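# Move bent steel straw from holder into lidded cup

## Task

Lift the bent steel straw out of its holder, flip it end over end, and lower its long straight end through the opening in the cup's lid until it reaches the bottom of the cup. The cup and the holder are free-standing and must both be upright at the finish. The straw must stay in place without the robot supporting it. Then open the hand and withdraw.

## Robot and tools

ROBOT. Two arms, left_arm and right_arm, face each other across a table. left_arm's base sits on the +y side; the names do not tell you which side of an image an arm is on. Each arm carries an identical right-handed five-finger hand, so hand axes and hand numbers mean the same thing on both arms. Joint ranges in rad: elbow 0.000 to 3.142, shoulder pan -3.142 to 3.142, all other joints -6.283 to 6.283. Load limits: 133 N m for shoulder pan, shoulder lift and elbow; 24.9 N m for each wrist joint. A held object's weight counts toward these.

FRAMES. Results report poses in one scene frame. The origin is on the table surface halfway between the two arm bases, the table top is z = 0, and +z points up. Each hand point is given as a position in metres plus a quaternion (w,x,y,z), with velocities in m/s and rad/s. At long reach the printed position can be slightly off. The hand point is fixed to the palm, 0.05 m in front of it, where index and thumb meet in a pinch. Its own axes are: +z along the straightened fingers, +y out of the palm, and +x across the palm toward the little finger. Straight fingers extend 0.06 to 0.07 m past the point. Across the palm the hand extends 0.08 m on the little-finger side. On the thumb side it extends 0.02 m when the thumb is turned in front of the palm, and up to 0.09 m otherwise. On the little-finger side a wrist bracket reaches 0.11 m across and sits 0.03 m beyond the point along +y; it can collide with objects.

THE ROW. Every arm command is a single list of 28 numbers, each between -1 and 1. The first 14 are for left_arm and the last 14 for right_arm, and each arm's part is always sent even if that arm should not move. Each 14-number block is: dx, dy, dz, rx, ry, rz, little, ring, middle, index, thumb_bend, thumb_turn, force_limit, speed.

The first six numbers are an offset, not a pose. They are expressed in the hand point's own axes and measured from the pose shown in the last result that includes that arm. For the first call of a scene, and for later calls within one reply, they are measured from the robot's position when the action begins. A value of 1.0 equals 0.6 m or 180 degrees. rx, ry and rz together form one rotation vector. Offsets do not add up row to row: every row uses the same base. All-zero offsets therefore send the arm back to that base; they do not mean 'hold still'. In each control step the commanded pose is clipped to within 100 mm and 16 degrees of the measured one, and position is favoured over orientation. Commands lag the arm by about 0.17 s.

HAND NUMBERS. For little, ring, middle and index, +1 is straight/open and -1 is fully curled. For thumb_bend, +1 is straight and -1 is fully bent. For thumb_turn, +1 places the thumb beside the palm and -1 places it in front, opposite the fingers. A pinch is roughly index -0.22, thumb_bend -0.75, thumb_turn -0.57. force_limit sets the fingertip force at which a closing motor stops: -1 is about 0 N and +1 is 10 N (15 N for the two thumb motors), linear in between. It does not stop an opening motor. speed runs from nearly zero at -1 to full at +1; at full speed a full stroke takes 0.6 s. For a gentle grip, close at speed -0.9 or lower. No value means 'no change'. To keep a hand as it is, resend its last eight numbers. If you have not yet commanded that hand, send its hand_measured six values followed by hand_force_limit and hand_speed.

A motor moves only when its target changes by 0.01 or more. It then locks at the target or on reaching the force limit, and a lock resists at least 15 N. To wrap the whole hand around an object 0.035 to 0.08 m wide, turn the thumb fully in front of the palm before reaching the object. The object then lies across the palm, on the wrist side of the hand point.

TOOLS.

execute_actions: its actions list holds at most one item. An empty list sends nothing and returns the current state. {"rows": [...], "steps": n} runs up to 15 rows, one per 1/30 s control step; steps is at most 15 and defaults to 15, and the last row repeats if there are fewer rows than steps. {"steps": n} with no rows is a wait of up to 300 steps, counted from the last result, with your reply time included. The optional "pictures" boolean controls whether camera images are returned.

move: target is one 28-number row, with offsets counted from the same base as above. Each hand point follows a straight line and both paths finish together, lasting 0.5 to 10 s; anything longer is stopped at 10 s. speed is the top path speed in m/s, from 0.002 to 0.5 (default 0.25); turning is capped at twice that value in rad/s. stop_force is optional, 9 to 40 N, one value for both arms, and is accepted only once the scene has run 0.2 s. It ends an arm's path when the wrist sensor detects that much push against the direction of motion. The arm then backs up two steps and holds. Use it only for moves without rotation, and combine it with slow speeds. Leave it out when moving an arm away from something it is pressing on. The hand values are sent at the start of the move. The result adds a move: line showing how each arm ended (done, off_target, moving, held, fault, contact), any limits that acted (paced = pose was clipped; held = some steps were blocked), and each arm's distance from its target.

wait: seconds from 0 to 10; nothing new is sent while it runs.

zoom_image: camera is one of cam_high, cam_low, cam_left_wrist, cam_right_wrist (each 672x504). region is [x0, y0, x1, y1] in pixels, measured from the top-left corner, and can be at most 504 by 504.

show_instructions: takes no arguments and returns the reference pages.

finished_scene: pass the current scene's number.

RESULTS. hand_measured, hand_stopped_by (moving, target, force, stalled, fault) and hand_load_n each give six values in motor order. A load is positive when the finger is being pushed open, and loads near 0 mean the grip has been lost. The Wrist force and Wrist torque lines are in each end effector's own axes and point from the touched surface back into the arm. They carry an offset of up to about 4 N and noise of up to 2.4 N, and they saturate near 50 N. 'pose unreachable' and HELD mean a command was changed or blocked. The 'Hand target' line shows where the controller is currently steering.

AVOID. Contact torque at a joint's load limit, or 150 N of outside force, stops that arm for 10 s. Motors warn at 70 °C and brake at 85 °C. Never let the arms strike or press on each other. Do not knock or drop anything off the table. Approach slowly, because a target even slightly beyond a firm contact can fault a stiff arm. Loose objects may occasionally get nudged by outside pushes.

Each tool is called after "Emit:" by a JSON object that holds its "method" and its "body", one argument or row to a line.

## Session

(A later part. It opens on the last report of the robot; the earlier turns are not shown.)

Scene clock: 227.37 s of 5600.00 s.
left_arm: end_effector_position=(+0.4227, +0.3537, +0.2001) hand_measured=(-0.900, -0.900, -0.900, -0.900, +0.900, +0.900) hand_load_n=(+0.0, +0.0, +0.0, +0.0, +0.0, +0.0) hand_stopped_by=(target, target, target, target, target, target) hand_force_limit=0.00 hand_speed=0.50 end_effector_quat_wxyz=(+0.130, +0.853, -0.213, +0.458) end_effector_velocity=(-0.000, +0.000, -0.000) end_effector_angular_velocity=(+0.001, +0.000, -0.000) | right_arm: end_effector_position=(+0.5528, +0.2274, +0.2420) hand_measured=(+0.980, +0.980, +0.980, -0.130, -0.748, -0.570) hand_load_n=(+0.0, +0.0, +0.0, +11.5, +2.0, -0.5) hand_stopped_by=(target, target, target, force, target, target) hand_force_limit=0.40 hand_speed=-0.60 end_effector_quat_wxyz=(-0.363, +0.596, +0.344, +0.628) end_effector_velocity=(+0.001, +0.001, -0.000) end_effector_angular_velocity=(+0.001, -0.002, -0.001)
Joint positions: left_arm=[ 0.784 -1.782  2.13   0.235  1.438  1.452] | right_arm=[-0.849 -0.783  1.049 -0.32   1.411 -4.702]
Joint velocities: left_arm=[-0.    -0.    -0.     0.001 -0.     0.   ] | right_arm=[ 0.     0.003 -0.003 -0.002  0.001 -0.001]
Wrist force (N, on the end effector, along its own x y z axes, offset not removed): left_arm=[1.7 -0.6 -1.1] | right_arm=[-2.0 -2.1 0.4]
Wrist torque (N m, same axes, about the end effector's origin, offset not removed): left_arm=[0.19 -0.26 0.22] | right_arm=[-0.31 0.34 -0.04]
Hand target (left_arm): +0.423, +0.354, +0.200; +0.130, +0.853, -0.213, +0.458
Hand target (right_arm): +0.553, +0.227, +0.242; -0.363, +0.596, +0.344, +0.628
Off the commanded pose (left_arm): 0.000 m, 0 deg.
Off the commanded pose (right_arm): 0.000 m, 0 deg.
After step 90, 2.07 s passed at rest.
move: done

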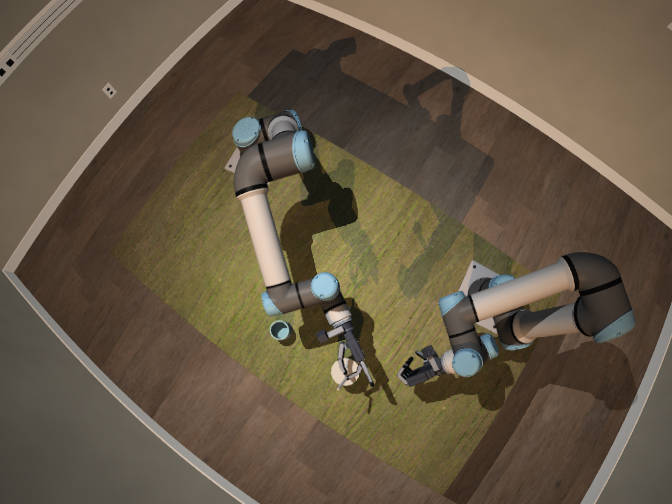

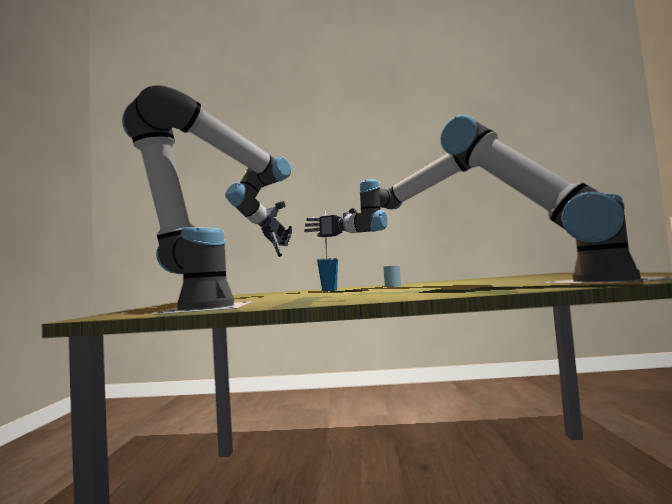

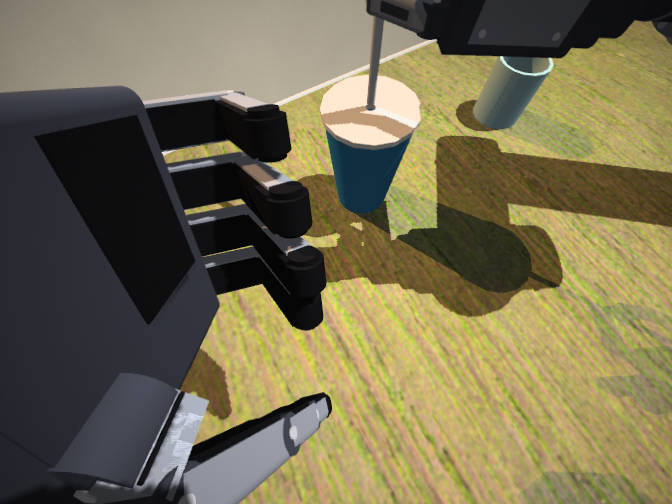

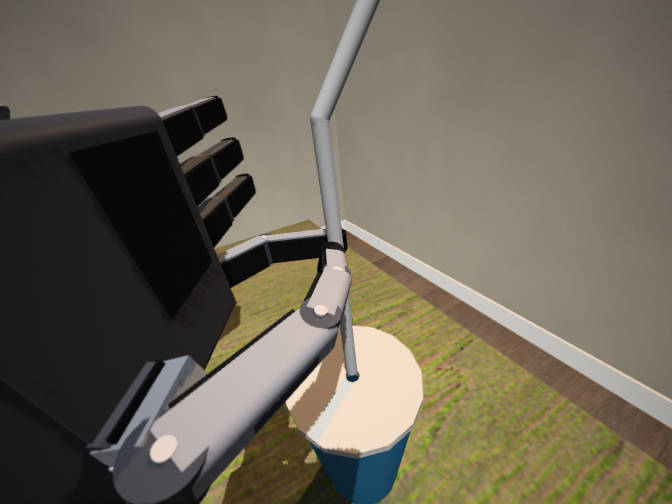

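Emit:
{"method": "move", "body": {
  "target": [0,0,0,0,0,0,-0.9,-0.9,-0.9,-0.9,0.9,0.9,0,0.5, -0.004,0.0008,-0.0002,0,0,0,0.98,0.98,0.98,-0.4,-0.75,-0.57,0.4,-0.6],
  "speed": 0.01
}}

Emit:
{"method": "move", "body": {
  "target": [0,0,0,0,0,0,-0.9,-0.9,-0.9,-0.9,0.9,0.9,0,0.5, -0.025,0,-0.0013,0,0,0,0.98,0.98,0.98,-0.4,-0.75,-0.57,0.4,-0.6],
  "speed": 0.008,
  "stop_force": 9
}}

Emit:
{"method": "zoom_image", "body": {
  "camera": "cam_left_wrist",
  "region": [320, 30, 420, 130]
}}

Emit:
{"method": "zoom_image", "body": {
  "camera": "cam_right_wrist",
  "region": [300, 310, 400, 410]
}}

Scene clock: 236.90 s of 5600.00 s.
left_arm: end_effector_position=(+0.4227, +0.3537, +0.2001) hand_measured=(-0.900, -0.900, -0.900, -0.900, +0.900, +0.900) hand_load_n=(+0.0, +0.0, +0.0, +0.0, +0.0, +0.0) hand_stopped_by=(target, target, target, target, target, target) hand_force_limit=0.00 hand_speed=0.50 end_effector_quat_wxyz=(+0.130, +0.853, -0.213, +0.458) end_effector_velocity=(-0.000, +0.001, -0.001) end_effector_angular_velocity=(-0.000, +0.001, +0.002) | right_arm: end_effector_position=(+0.5532, +0.2272, +0.2396) hand_measured=(+0.980, +0.980, +0.980, -0.130, -0.748, -0.570) hand_load_n=(+0.0, +0.0, +0.0, +11.5, +2.0, -0.5) hand_stopped_by=(target, target, target, force, target, target) hand_force_limit=0.40 hand_speed=-0.60 end_effector_quat_wxyz=(-0.363, +0.596, +0.344, +0.628) end_effector_velocity=(-0.001, +0.000, -0.001) end_effector_angular_velocity=(-0.003, -0.002, +0.001)
Joint positions: left_arm=[ 0.784 -1.782  2.13   0.235  1.438  1.452] | right_arm=[-0.85  -0.782  1.053 -0.324  1.41  -4.702]
Joint velocities: left_arm=[ 0.001  0.     0.001 -0.     0.    -0.001] | right_arm=[ 0.001  0.     0.002 -0.    -0.    -0.003]
Wrist force (N, on the end effector, along its own x y z axes, offset not removed): left_arm=[0.0 3.3 -1.1] | right_arm=[-1.4 -0.7 0.8]
Wrist torque (N m, same axes, about the end effector's origin, offset not removed): left_arm=[0.75 -0.01 0.24] | right_arm=[-0.18 0.23 -0.13]
Hand target (left_arm): +0.423, +0.354, +0.200; +0.130, +0.853, -0.213, +0.458
Hand target (right_arm): +0.553, +0.227, +0.240; -0.363, +0.596, +0.344, +0.628
Off the commanded pose (left_arm): 0.000 m, 0 deg.
Off the commanded pose (right_arm): 0.000 m, 0 deg.
After step 90, 5.83 s passed at rest.
move: done

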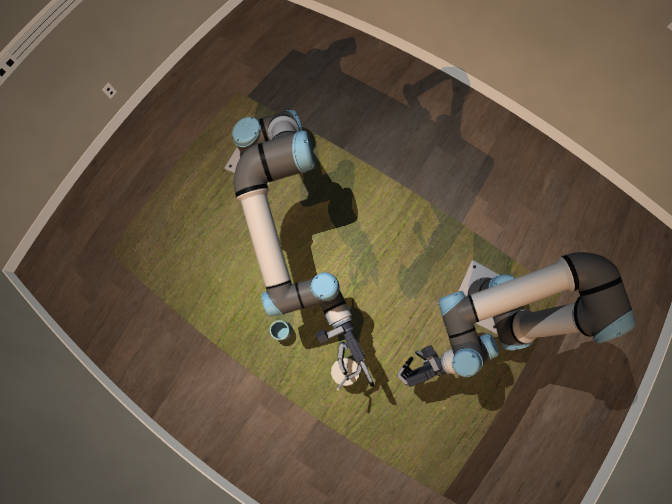

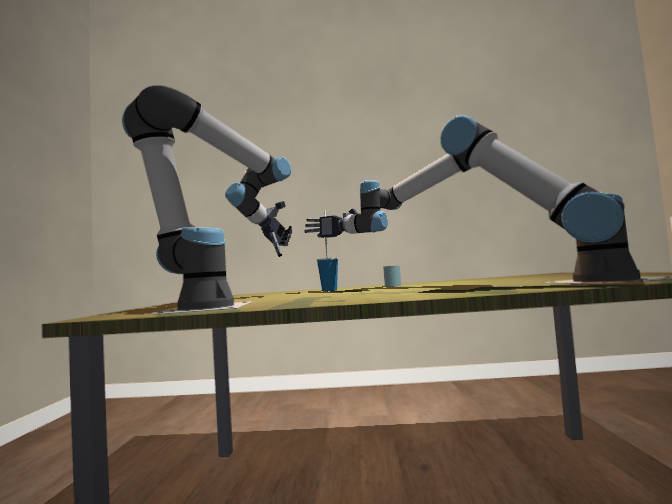

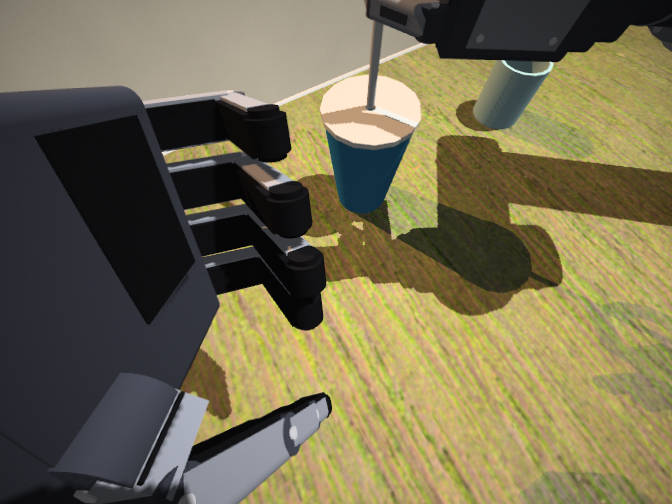

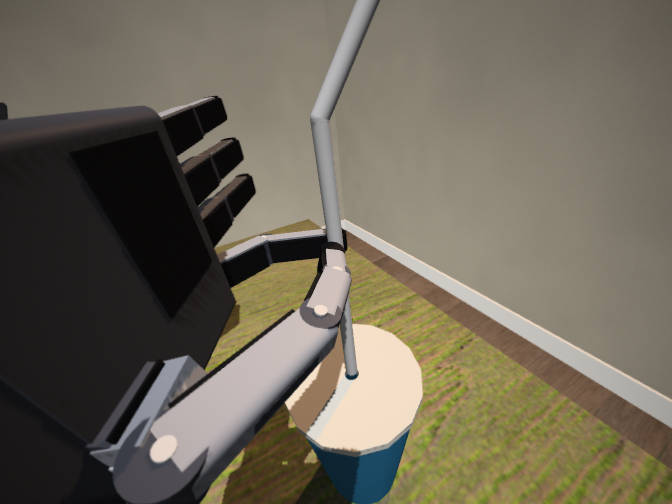

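Scene clock: 239.00 s of 5600.00 s.
left_arm: end_effector_position=(+0.4227, +0.3537, +0.2001) hand_measured=(-0.900, -0.900, -0.900, -0.900, +0.900, +0.900) hand_load_n=(+0.0, +0.0, +0.0, +0.0, +0.0, +0.0) hand_stopped_by=(target, target, target, target, target, target) hand_force_limit=0.00 hand_speed=0.50 end_effector_quat_wxyz=(+0.130, +0.853, -0.213, +0.458) end_effector_velocity=(-0.000, -0.001, +0.000) end_effector_angular_velocity=(-0.001, +0.001, -0.001) | right_arm: end_effector_position=(+0.5532, +0.2272, +0.2247) hand_measured=(+0.980, +0.980, +0.980, -0.130, -0.748, -0.570) hand_load_n=(+0.0, +0.0, +0.0, +11.5, +2.0, -0.5) hand_stopped_by=(target, target, target, force, target, target) hand_force_limit=0.40 hand_speed=-0.60 end_effector_quat_wxyz=(-0.363, +0.596, +0.344, +0.628) end_effector_velocity=(-0.000, +0.001, +0.000) end_effector_angular_velocity=(+0.002, -0.001, +0.001)
Joint positions: left_arm=[ 0.784 -1.782  2.13   0.235  1.438  1.452] | right_arm=[-0.85  -0.77   1.072 -0.355  1.41  -4.702]
Joint velocities: left_arm=[-0.001  0.    -0.     0.     0.001 -0.001] | right_arm=[ 0.001  0.     0.001 -0.003  0.     0.   ]
Wrist force (N, on the end effector, along its own x y z axes, offset not removed): left_arm=[-0.8 -1.2 -0.2] | right_arm=[1.4 0.1 -1.4]
Wrist torque (N m, same axes, about the end effector's origin, offset not removed): left_arm=[0.03 0.02 0.09] | right_arm=[0.01 -0.14 0.21]
Hand target (left_arm): +0.423, +0.354, +0.200; +0.130, +0.853, -0.213, +0.458
Hand target (right_arm): +0.553, +0.227, +0.225; -0.363, +0.596, +0.344, +0.628
Off the commanded pose (left_arm): 0.000 m, 0 deg.
Off the commanded pose (right_arm): 0.000 m, 0 deg.
move: done

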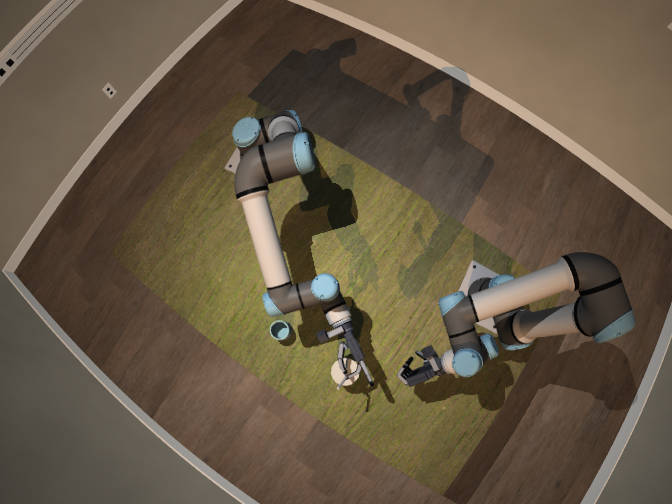

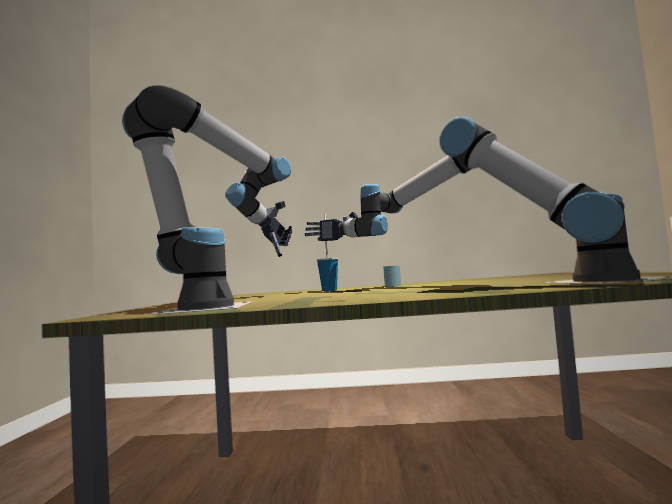

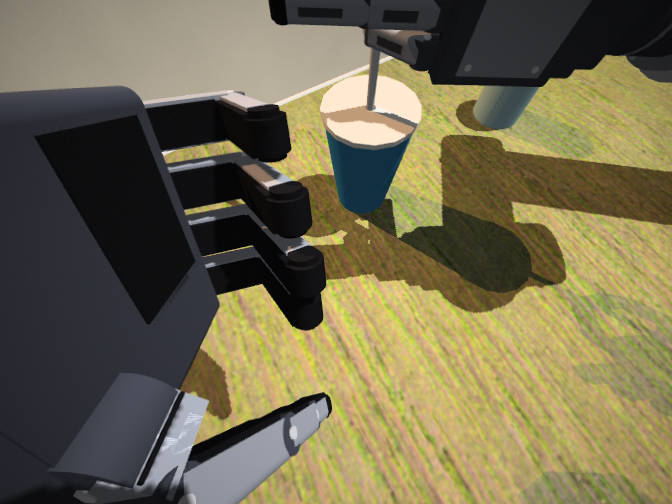

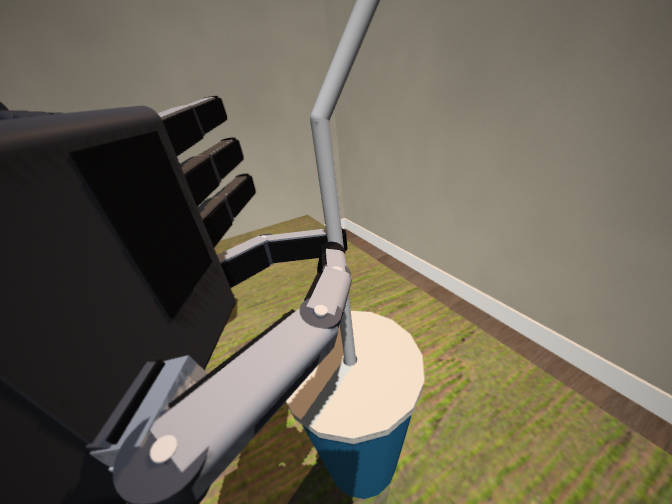

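Region (320, 30, 420, 130) of cam_left_wrist's 672x504 image, scaled by 5.040, with more detail than that image has.

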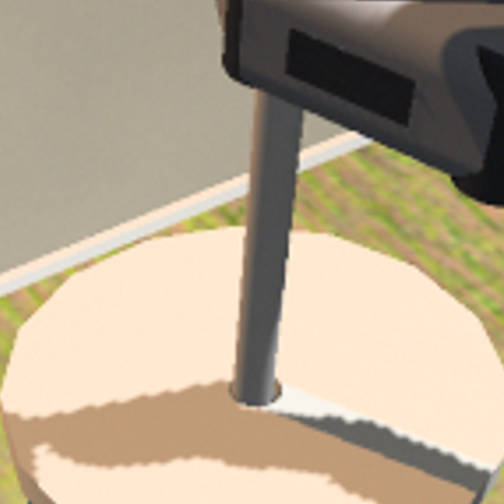

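Region (300, 310, 400, 410) of cam_right_wrist's 672x504 image, scaled by 5.040, with more detail than that image has.

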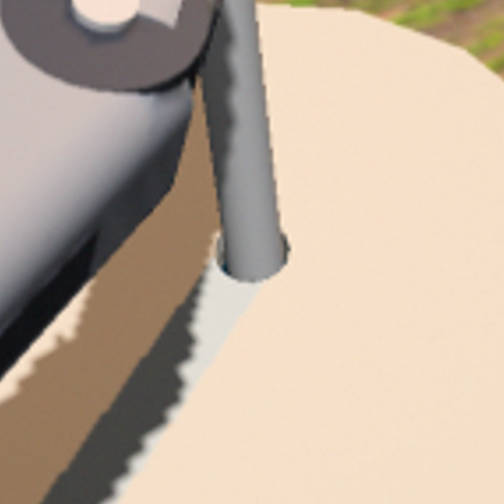

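Emit:
{"method": "move", "body": {
  "target": [0.1588,-0.2030,0.1880,-0.3306,0.1766,0.0972,0.98,0.98,0.98,0.2,-0.55,-0.57,0,0.5, -0.075,0,-0.0039,0,0,0,0.98,0.98,0.98,-0.4,-0.75,-0.57,0.4,-0.6],
  "speed": 0.15
}}

Scene clock: 282.90 s of 5600.00 s.
left_arm: end_effector_position=(+0.6018, +0.3876, +0.2145) hand_measured=(+0.980, +0.980, +0.980, +0.200, -0.550, -0.570) hand_load_n=(+0.0, +0.0, +0.0, +0.0, +0.0, +0.0) hand_stopped_by=(target, target, target, target, target, target) hand_force_limit=0.00 hand_speed=0.50 end_effector_quat_wxyz=(+0.492, +0.514, -0.485, +0.508) end_effector_velocity=(+0.007, +0.002, +0.002) end_effector_angular_velocity=(-0.006, -0.013, -0.035) | right_arm: end_effector_position=(+0.5531, +0.2272, +0.1798) hand_measured=(+0.980, +0.980, +0.980, -0.130, -0.748, -0.570) hand_load_n=(+0.0, +0.0, +0.0, +11.5, +2.0, -0.5) hand_stopped_by=(target, target, target, force, target, target) hand_force_limit=0.40 hand_speed=-0.60 end_effector_quat_wxyz=(-0.363, +0.596, +0.344, +0.628) end_effector_velocity=(-0.000, +0.000, -0.001) end_effector_angular_velocity=(-0.001, -0.001, +0.001)
Joint positions: left_arm=[ 1.409 -0.918  1.327 -0.412  3.042  1.554] | right_arm=[-0.85  -0.73   1.12  -0.443  1.41  -4.702]
Joint velocities: left_arm=[ 0.001  0.018 -0.033 -0.055  0.036 -0.056] | right_arm=[ 0.     0.001  0.    -0.002 -0.001 -0.001]
Wrist force (N, on the end effector, along its own x y z axes, offset not removed): left_arm=[1.2 0.7 -1.3] | right_arm=[0.5 -0.4 -0.4]
Wrist torque (N m, same axes, about the end effector's origin, offset not removed): left_arm=[0.50 -0.26 0.31] | right_arm=[-0.11 0.02 0.10]
Hand target (left_arm): +0.603, +0.388, +0.215; +0.493, +0.513, -0.487, +0.507
Hand target (right_arm): +0.553, +0.227, +0.180; -0.363, +0.596, +0.344, +0.628
Off the commanded pose (left_arm): 0.009 m, 4 deg.
Off the commanded pose (right_arm): 0.000 m, 0 deg.
After step 150, 34.57 s passed at rest.
move: off_target (left_arm); limits=held; held on 1 of 130 steps (left_arm)
pose unreachable (left arm): on one or more control steps of this call this arm could not follow its commanded pose, so it was not sent that pose on those steps. It may still have moved: this result reports where it is.
cause: the commanded pose would bring two parts of the arm too close to each other (joints 4 (wrist 1) to 6 (wrist 3) lie between them).

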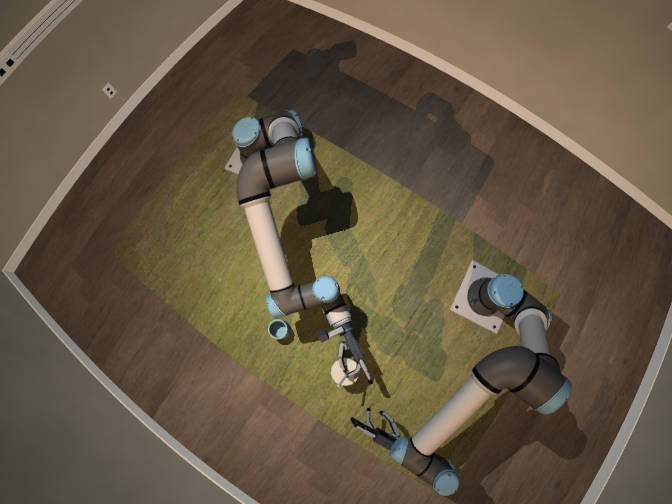

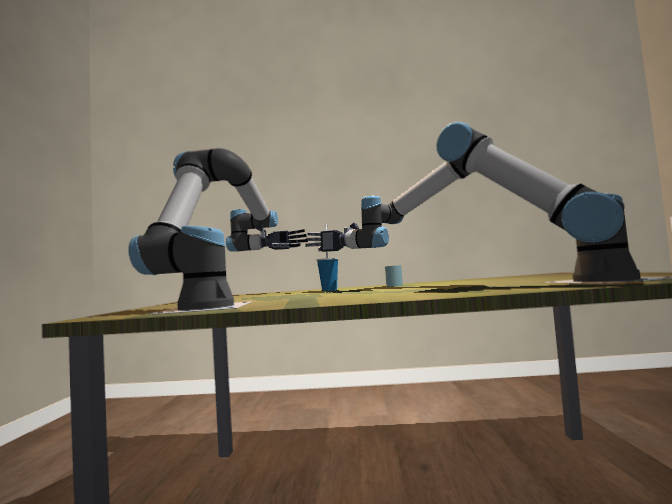

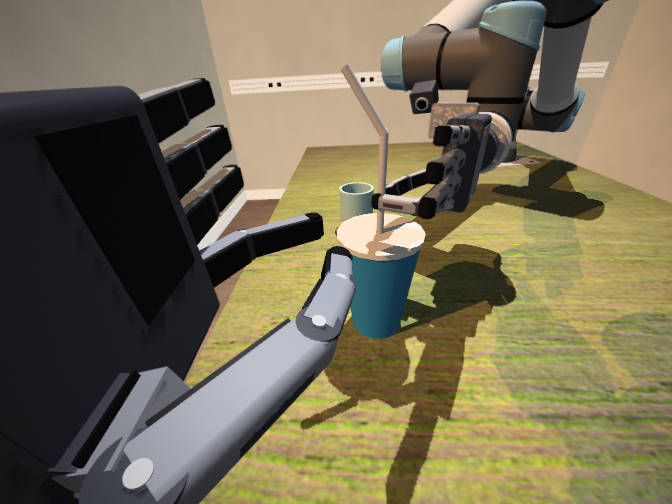

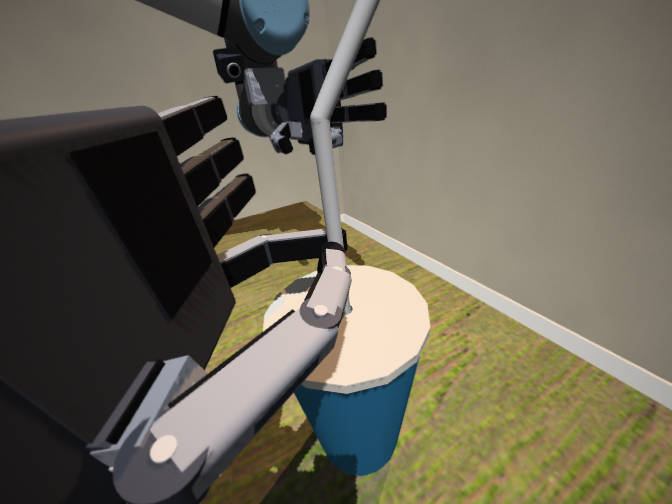

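Emit:
{"method": "zoom_image", "body": {
  "camera": "cam_low",
  "region": [290, 210, 380, 300]
}}

Emit:
{"method": "zoom_image", "body": {
  "camera": "cam_left_wrist",
  "region": [310, 50, 500, 350]
}}

Region (290, 210, 380, 300) of cam_low's 672x504 image, scaled by 5.600, with more detail than that image has.

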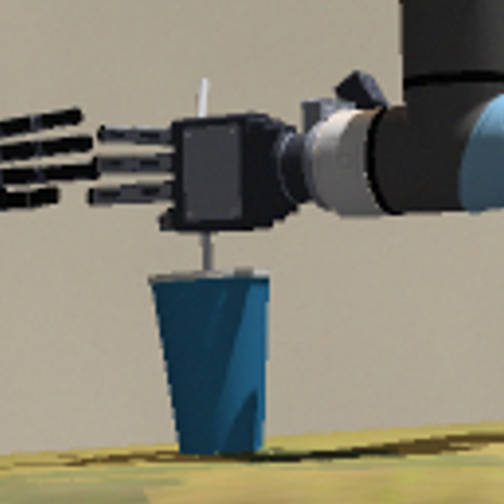

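Region (310, 50, 500, 350) of cam_left_wrist's 672x504 image, scaled by 1.680, with more detail than that image has; it fills the left 319 columns of this view, and the rest is white.

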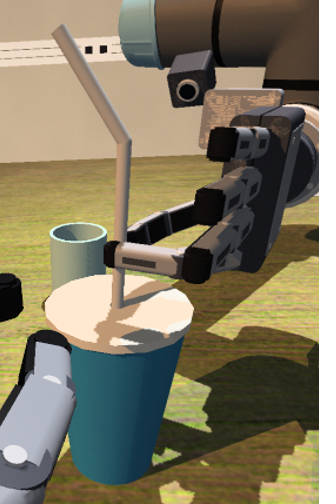

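Emit:
{"method": "zoom_image", "body": {
  "camera": "cam_high",
  "region": [300, 320, 400, 420]
}}

Region (300, 320, 400, 420) of cam_high's 672x504 image, scaled by 5.040, with more detail than that image has.

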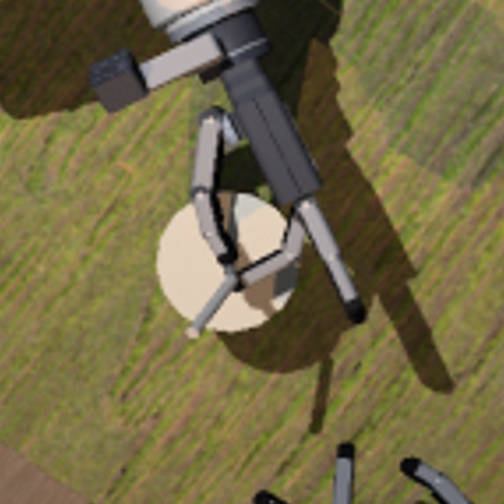

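Emit:
{"method": "move", "body": {
  "target": [0.0390,0.0040,0.2225,0.0883,0.0172,0.0066,0.98,0.98,0.98,0.2,-0.55,-0.57,0,0.5, 0,0.0031,0.0008,0.1554,0,0.0081,0.98,0.98,0.98,-0.4,-0.75,-0.57,0.4,-0.6],
  "speed": 0.08
}}

Scene clock: 359.57 s of 5600.00 s.
left_arm: end_effector_position=(+0.6021, +0.3872, +0.2146) hand_measured=(+0.980, +0.980, +0.980, +0.200, -0.550, -0.570) hand_load_n=(+0.0, +0.0, +0.0, +0.0, +0.0, +0.0) hand_stopped_by=(target, target, target, target, target, target) hand_force_limit=0.00 hand_speed=0.50 end_effector_quat_wxyz=(+0.492, +0.514, -0.485, +0.508) end_effector_velocity=(+0.000, +0.001, +0.000) end_effector_angular_velocity=(-0.000, +0.000, +0.001) | right_arm: end_effector_position=(+0.5551, +0.2267, +0.1797) hand_measured=(+0.980, +0.980, +0.980, -0.130, -0.748, -0.570) hand_load_n=(+0.0, +0.0, +0.0, +11.5, +1.5, -1.0) hand_stopped_by=(target, target, target, force, target, target) hand_force_limit=0.40 hand_speed=-0.60 end_effector_quat_wxyz=(-0.504, +0.495, +0.478, +0.522) end_effector_velocity=(-0.001, +0.000, -0.001) end_effector_angular_velocity=(-0.002, +0.002, +0.013)
Joint positions: left_arm=[ 1.409 -0.918  1.327 -0.415  3.042  1.551] | right_arm=[-1.028 -0.713  1.089 -0.454  0.746 -4.654]
Joint velocities: left_arm=[ 0.001 -0.     0.    -0.     0.    -0.001] | right_arm=[-0.003  0.003 -0.004  0.002 -0.015  0.002]
Wrist force (N, on the end effector, along its own x y z axes, offset not removed): left_arm=[0.2 -0.3 -1.4] | right_arm=[0.1 -0.9 -1.5]
Wrist torque (N m, same axes, about the end effector's origin, offset not removed): left_arm=[0.29 -0.10 0.18] | right_arm=[-0.19 0.18 0.31]
Hand target (left_arm): +0.602, +0.387, +0.215; +0.492, +0.514, -0.485, +0.508
Hand target (right_arm): +0.555, +0.227, +0.180; +0.504, -0.495, -0.478, -0.522
Off the commanded pose (left_arm): 0.135 m, 16 deg; position and orientation clipped at the last step of the last action.
Off the commanded pose (right_arm): 0.000 m, 0 deg.
previous command not reached (left arm): its pose would have brought two parts of the arm too close to each other.
After step 90, 70.30 s passed at rest.
move: held (left_arm); limits=paced,held; held on 96 of 101 steps (left_arm), including the last (left_arm)
pose unreachable (left arm): on one or more control steps of this call this arm could not follow its commanded pose, so it was not sent that pose on those steps. On the call's last step it was still not sent that pose. It may still have moved: this result reports where it is.
cause: the commanded pose would bring two parts of the arm too close to each other (joints 4 (wrist 1) to 6 (wrist 3) lie between them).

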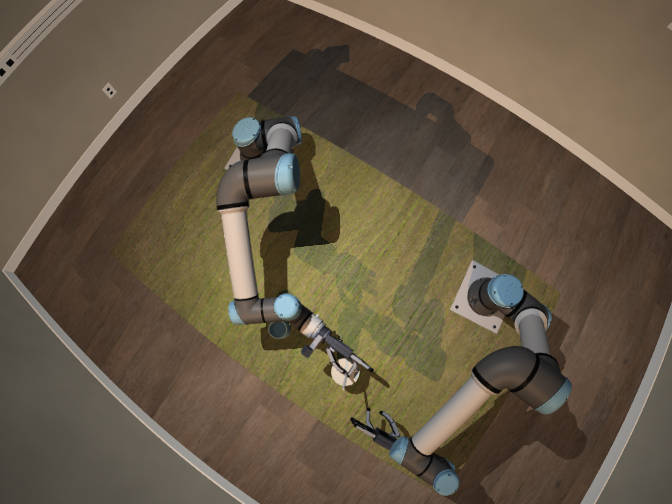

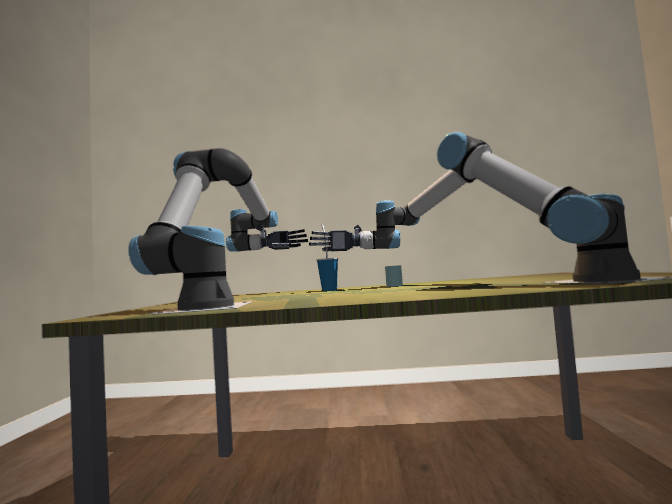

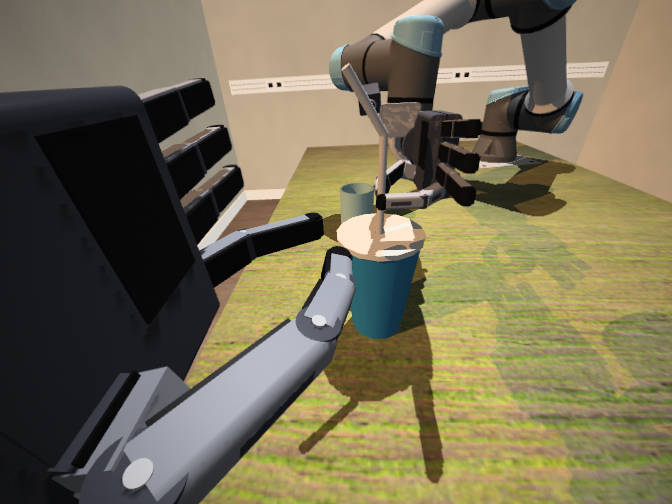

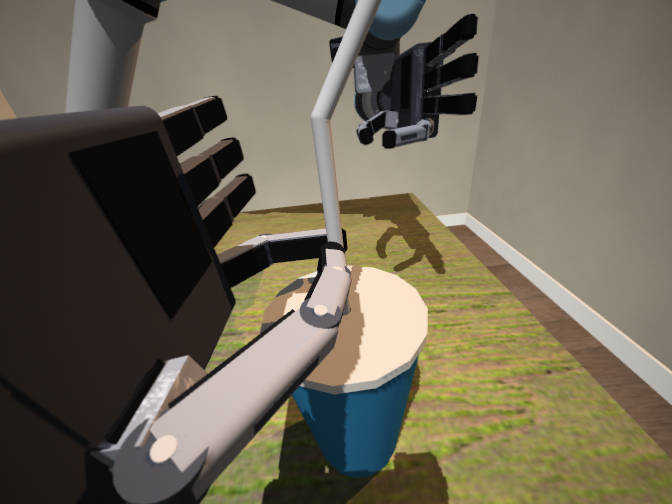

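Emit:
{"method": "move", "body": {
  "target": [0,0,0,0,0,0.3056,0.98,0.98,0.98,0.2,-0.55,-0.57,0,0.5, 0,0,0,0,0,0,0.98,0.98,0.98,-0.4,-0.75,-0.57,0.4,-0.6],
  "speed": 0.25
}}

Scene clock: 394.47 s of 5600.00 s.
left_arm: end_effector_position=(+0.6019, +0.3874, +0.2147) hand_measured=(+0.980, +0.980, +0.980, +0.200, -0.550, -0.570) hand_load_n=(+0.0, +0.0, +0.0, +0.0, +0.0, +0.0) hand_stopped_by=(target, target, target, target, target, target) hand_force_limit=0.00 hand_speed=0.50 end_effector_quat_wxyz=(+0.208, +0.229, -0.661, +0.684) end_effector_velocity=(+0.000, -0.000, -0.001) end_effector_angular_velocity=(+0.016, -0.018, +0.011) | right_arm: end_effector_position=(+0.5551, +0.2267, +0.1797) hand_measured=(+0.980, +0.980, +0.980, -0.130, -0.748, -0.570) hand_load_n=(+0.0, +0.0, +0.0, +11.5, +1.5, -1.0) hand_stopped_by=(target, target, target, force, target, target) hand_force_limit=0.40 hand_speed=-0.60 end_effector_quat_wxyz=(-0.504, +0.495, +0.478, +0.522) end_effector_velocity=(+0.000, -0.001, -0.001) end_effector_angular_velocity=(-0.001, +0.002, -0.001)
Joint positions: left_arm=[ 1.403 -1.099  1.541 -0.66   3.04   2.296] | right_arm=[-1.028 -0.713  1.089 -0.454  0.746 -4.654]
Joint velocities: left_arm=[-0.002  0.021 -0.052  0.205 -0.009  0.193] | right_arm=[-0.001 -0.     0.001  0.001  0.001 -0.   ]
Wrist force (N, on the end effector, along its own x y z axes, offset not removed): left_arm=[2.2 0.6 0.0] | right_arm=[-1.4 -0.4 -2.2]
Wrist torque (N m, same axes, about the end effector's origin, offset not removed): left_arm=[0.36 -0.32 0.29] | right_arm=[-0.02 0.15 -0.03]
Hand target (left_arm): +0.602, +0.387, +0.215; -0.207, -0.229, +0.662, -0.684
Hand target (right_arm): +0.555, +0.227, +0.180; +0.504, -0.495, -0.478, -0.522
Off the commanded pose (left_arm): 0.000 m, 1 deg.
Off the commanded pose (right_arm): 0.000 m, 0 deg.
After step 90, 28.07 s passed at rest.
move: done; limits=paced

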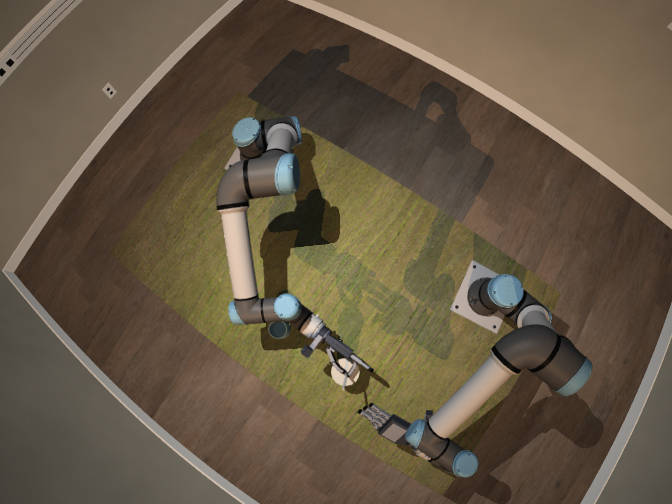

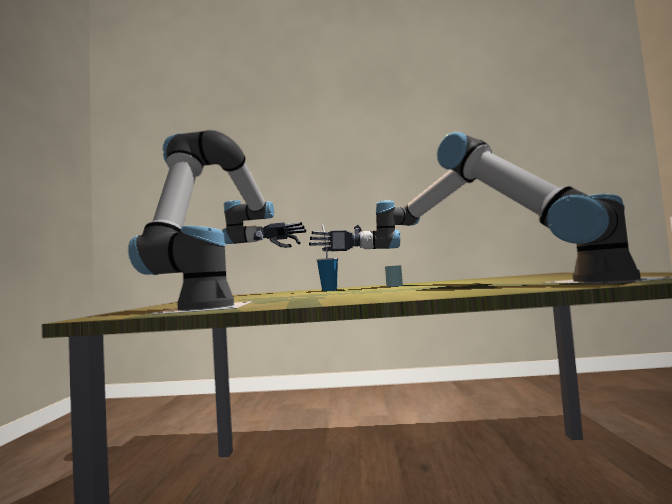

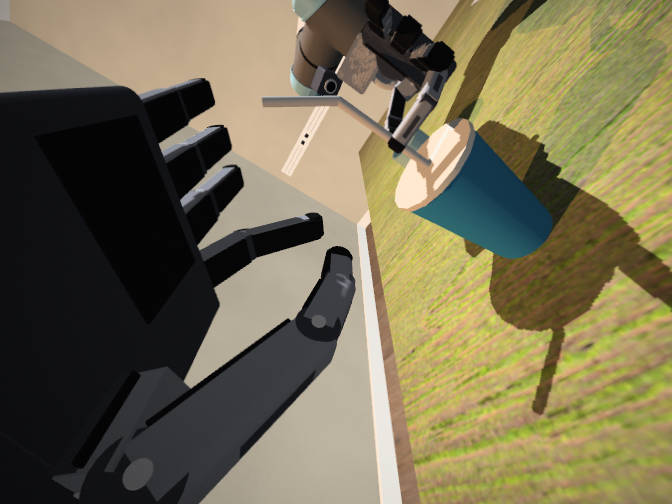

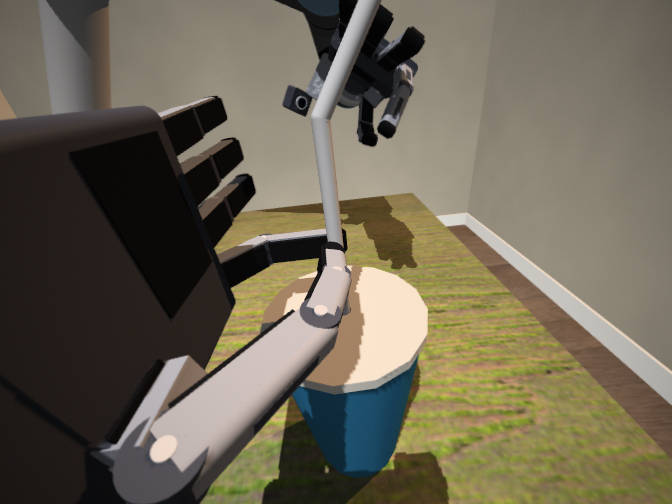

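Emit:
{"method": "move", "body": {
  "target": [0.1015,-0.1548,0.2230,0.0470,-0.0777,0.0065,0.98,0.98,0.98,0.2,-0.55,-0.57,0,0.5, 0,0,0,0,0,0,0.98,0.98,0.98,-0.4,-0.75,-0.57,0.4,-0.6],
  "speed": 0.1
}}

Scene clock: 413.07 s of 5600.00 s.
left_arm: end_effector_position=(+0.6119, +0.2566, +0.3282) hand_measured=(+0.980, +0.980, +0.980, +0.200, -0.550, -0.570) hand_load_n=(+0.0, +0.0, +0.0, +0.0, +0.0, +0.0) hand_stopped_by=(target, target, target, target, target, target) hand_force_limit=0.00 hand_speed=0.50 end_effector_quat_wxyz=(+0.102, +0.318, -0.631, +0.700) end_effector_velocity=(+0.000, -0.001, +0.000) end_effector_angular_velocity=(+0.001, +0.001, +0.003) | right_arm: end_effector_position=(+0.5551, +0.2267, +0.1797) hand_measured=(+0.980, +0.980, +0.980, -0.130, -0.748, -0.570) hand_load_n=(+0.0, +0.0, +0.0, +11.5, +1.5, -1.0) hand_stopped_by=(target, target, target, force, target, target) hand_force_limit=0.40 hand_speed=-0.60 end_effector_quat_wxyz=(-0.504, +0.495, +0.478, +0.522) end_effector_velocity=(+0.000, -0.000, -0.000) end_effector_angular_velocity=(-0.000, +0.001, -0.000)
Joint positions: left_arm=[ 1.118 -1.298  1.495 -0.197  2.473  2.53 ] | right_arm=[-1.028 -0.713  1.089 -0.454  0.746 -4.654]
Joint velocities: left_arm=[-0.003 -0.001 -0.     0.003 -0.006  0.002] | right_arm=[-0.001 -0.     0.001 -0.    -0.     0.001]
Wrist force (N, on the end effector, along its own x y z axes, offset not removed): left_arm=[-1.6 -0.8 -0.6] | right_arm=[-0.8 -0.2 -1.0]
Wrist torque (N m, same axes, about the end effector's origin, offset not removed): left_arm=[0.15 0.14 0.05] | right_arm=[-0.10 0.23 0.24]
Hand target (left_arm): +0.612, +0.257, +0.328; +0.102, +0.318, -0.631, +0.700
Hand target (right_arm): +0.555, +0.227, +0.180; +0.504, -0.495, -0.478, -0.522
Off the commanded pose (left_arm): 0.001 m, 0 deg.
Off the commanded pose (right_arm): 0.000 m, 0 deg.
After step 90, 13.40 s passed at rest.
move: done

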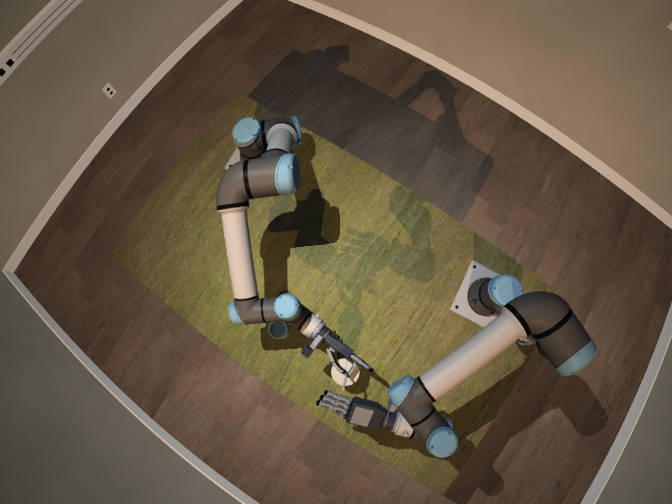

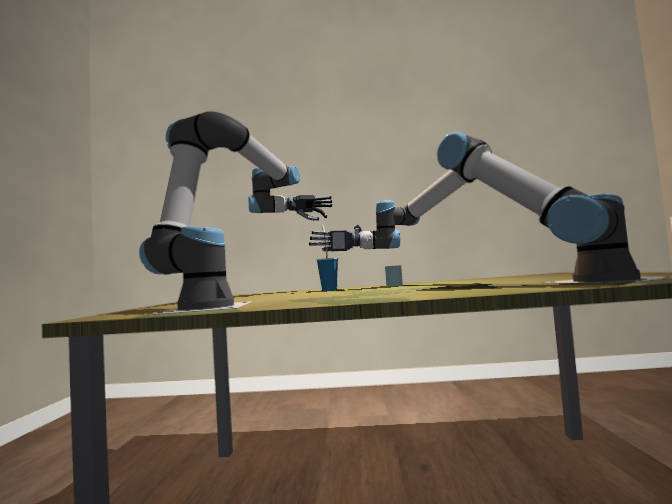

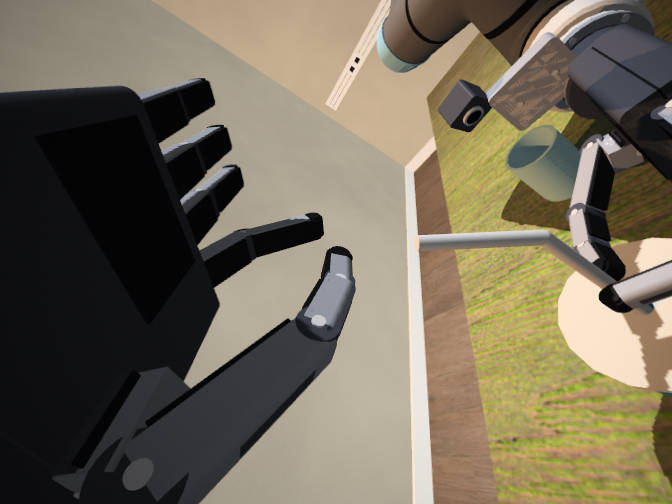

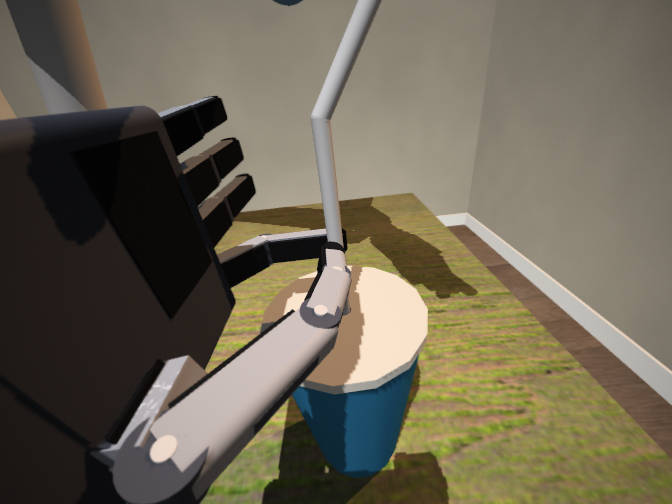

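Emit:
{"method": "zoom_image", "body": {
  "camera": "cam_low",
  "region": [280, 185, 360, 265]
}}

Emit:
{"method": "zoom_image", "body": {
  "camera": "cam_high",
  "region": [300, 340, 400, 440]
}}

Region (280, 185, 360, 265) of cam_low's 672x504 image, scaled by 6.300, with more detail than that image has.

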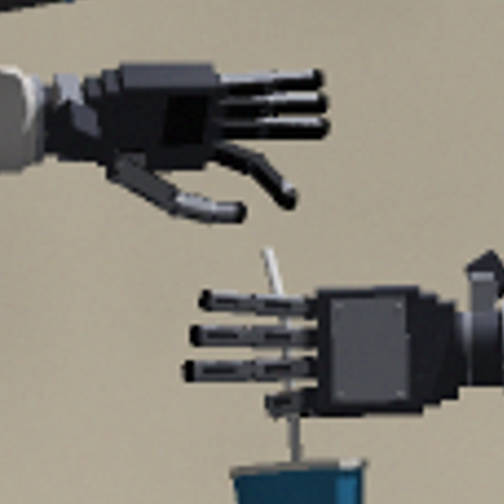

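Region (300, 340, 400, 440) of cam_high's 672x504 image, scaled by 5.040, with more detail than that image has.

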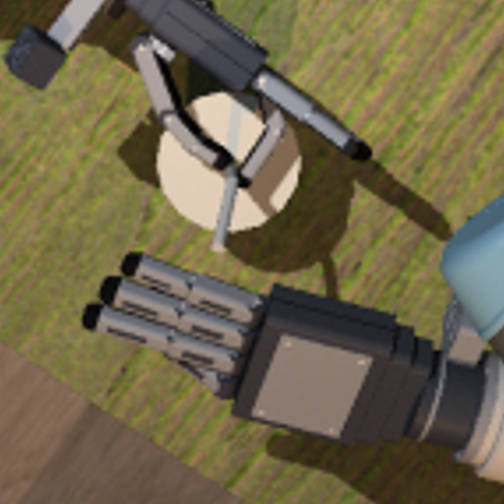

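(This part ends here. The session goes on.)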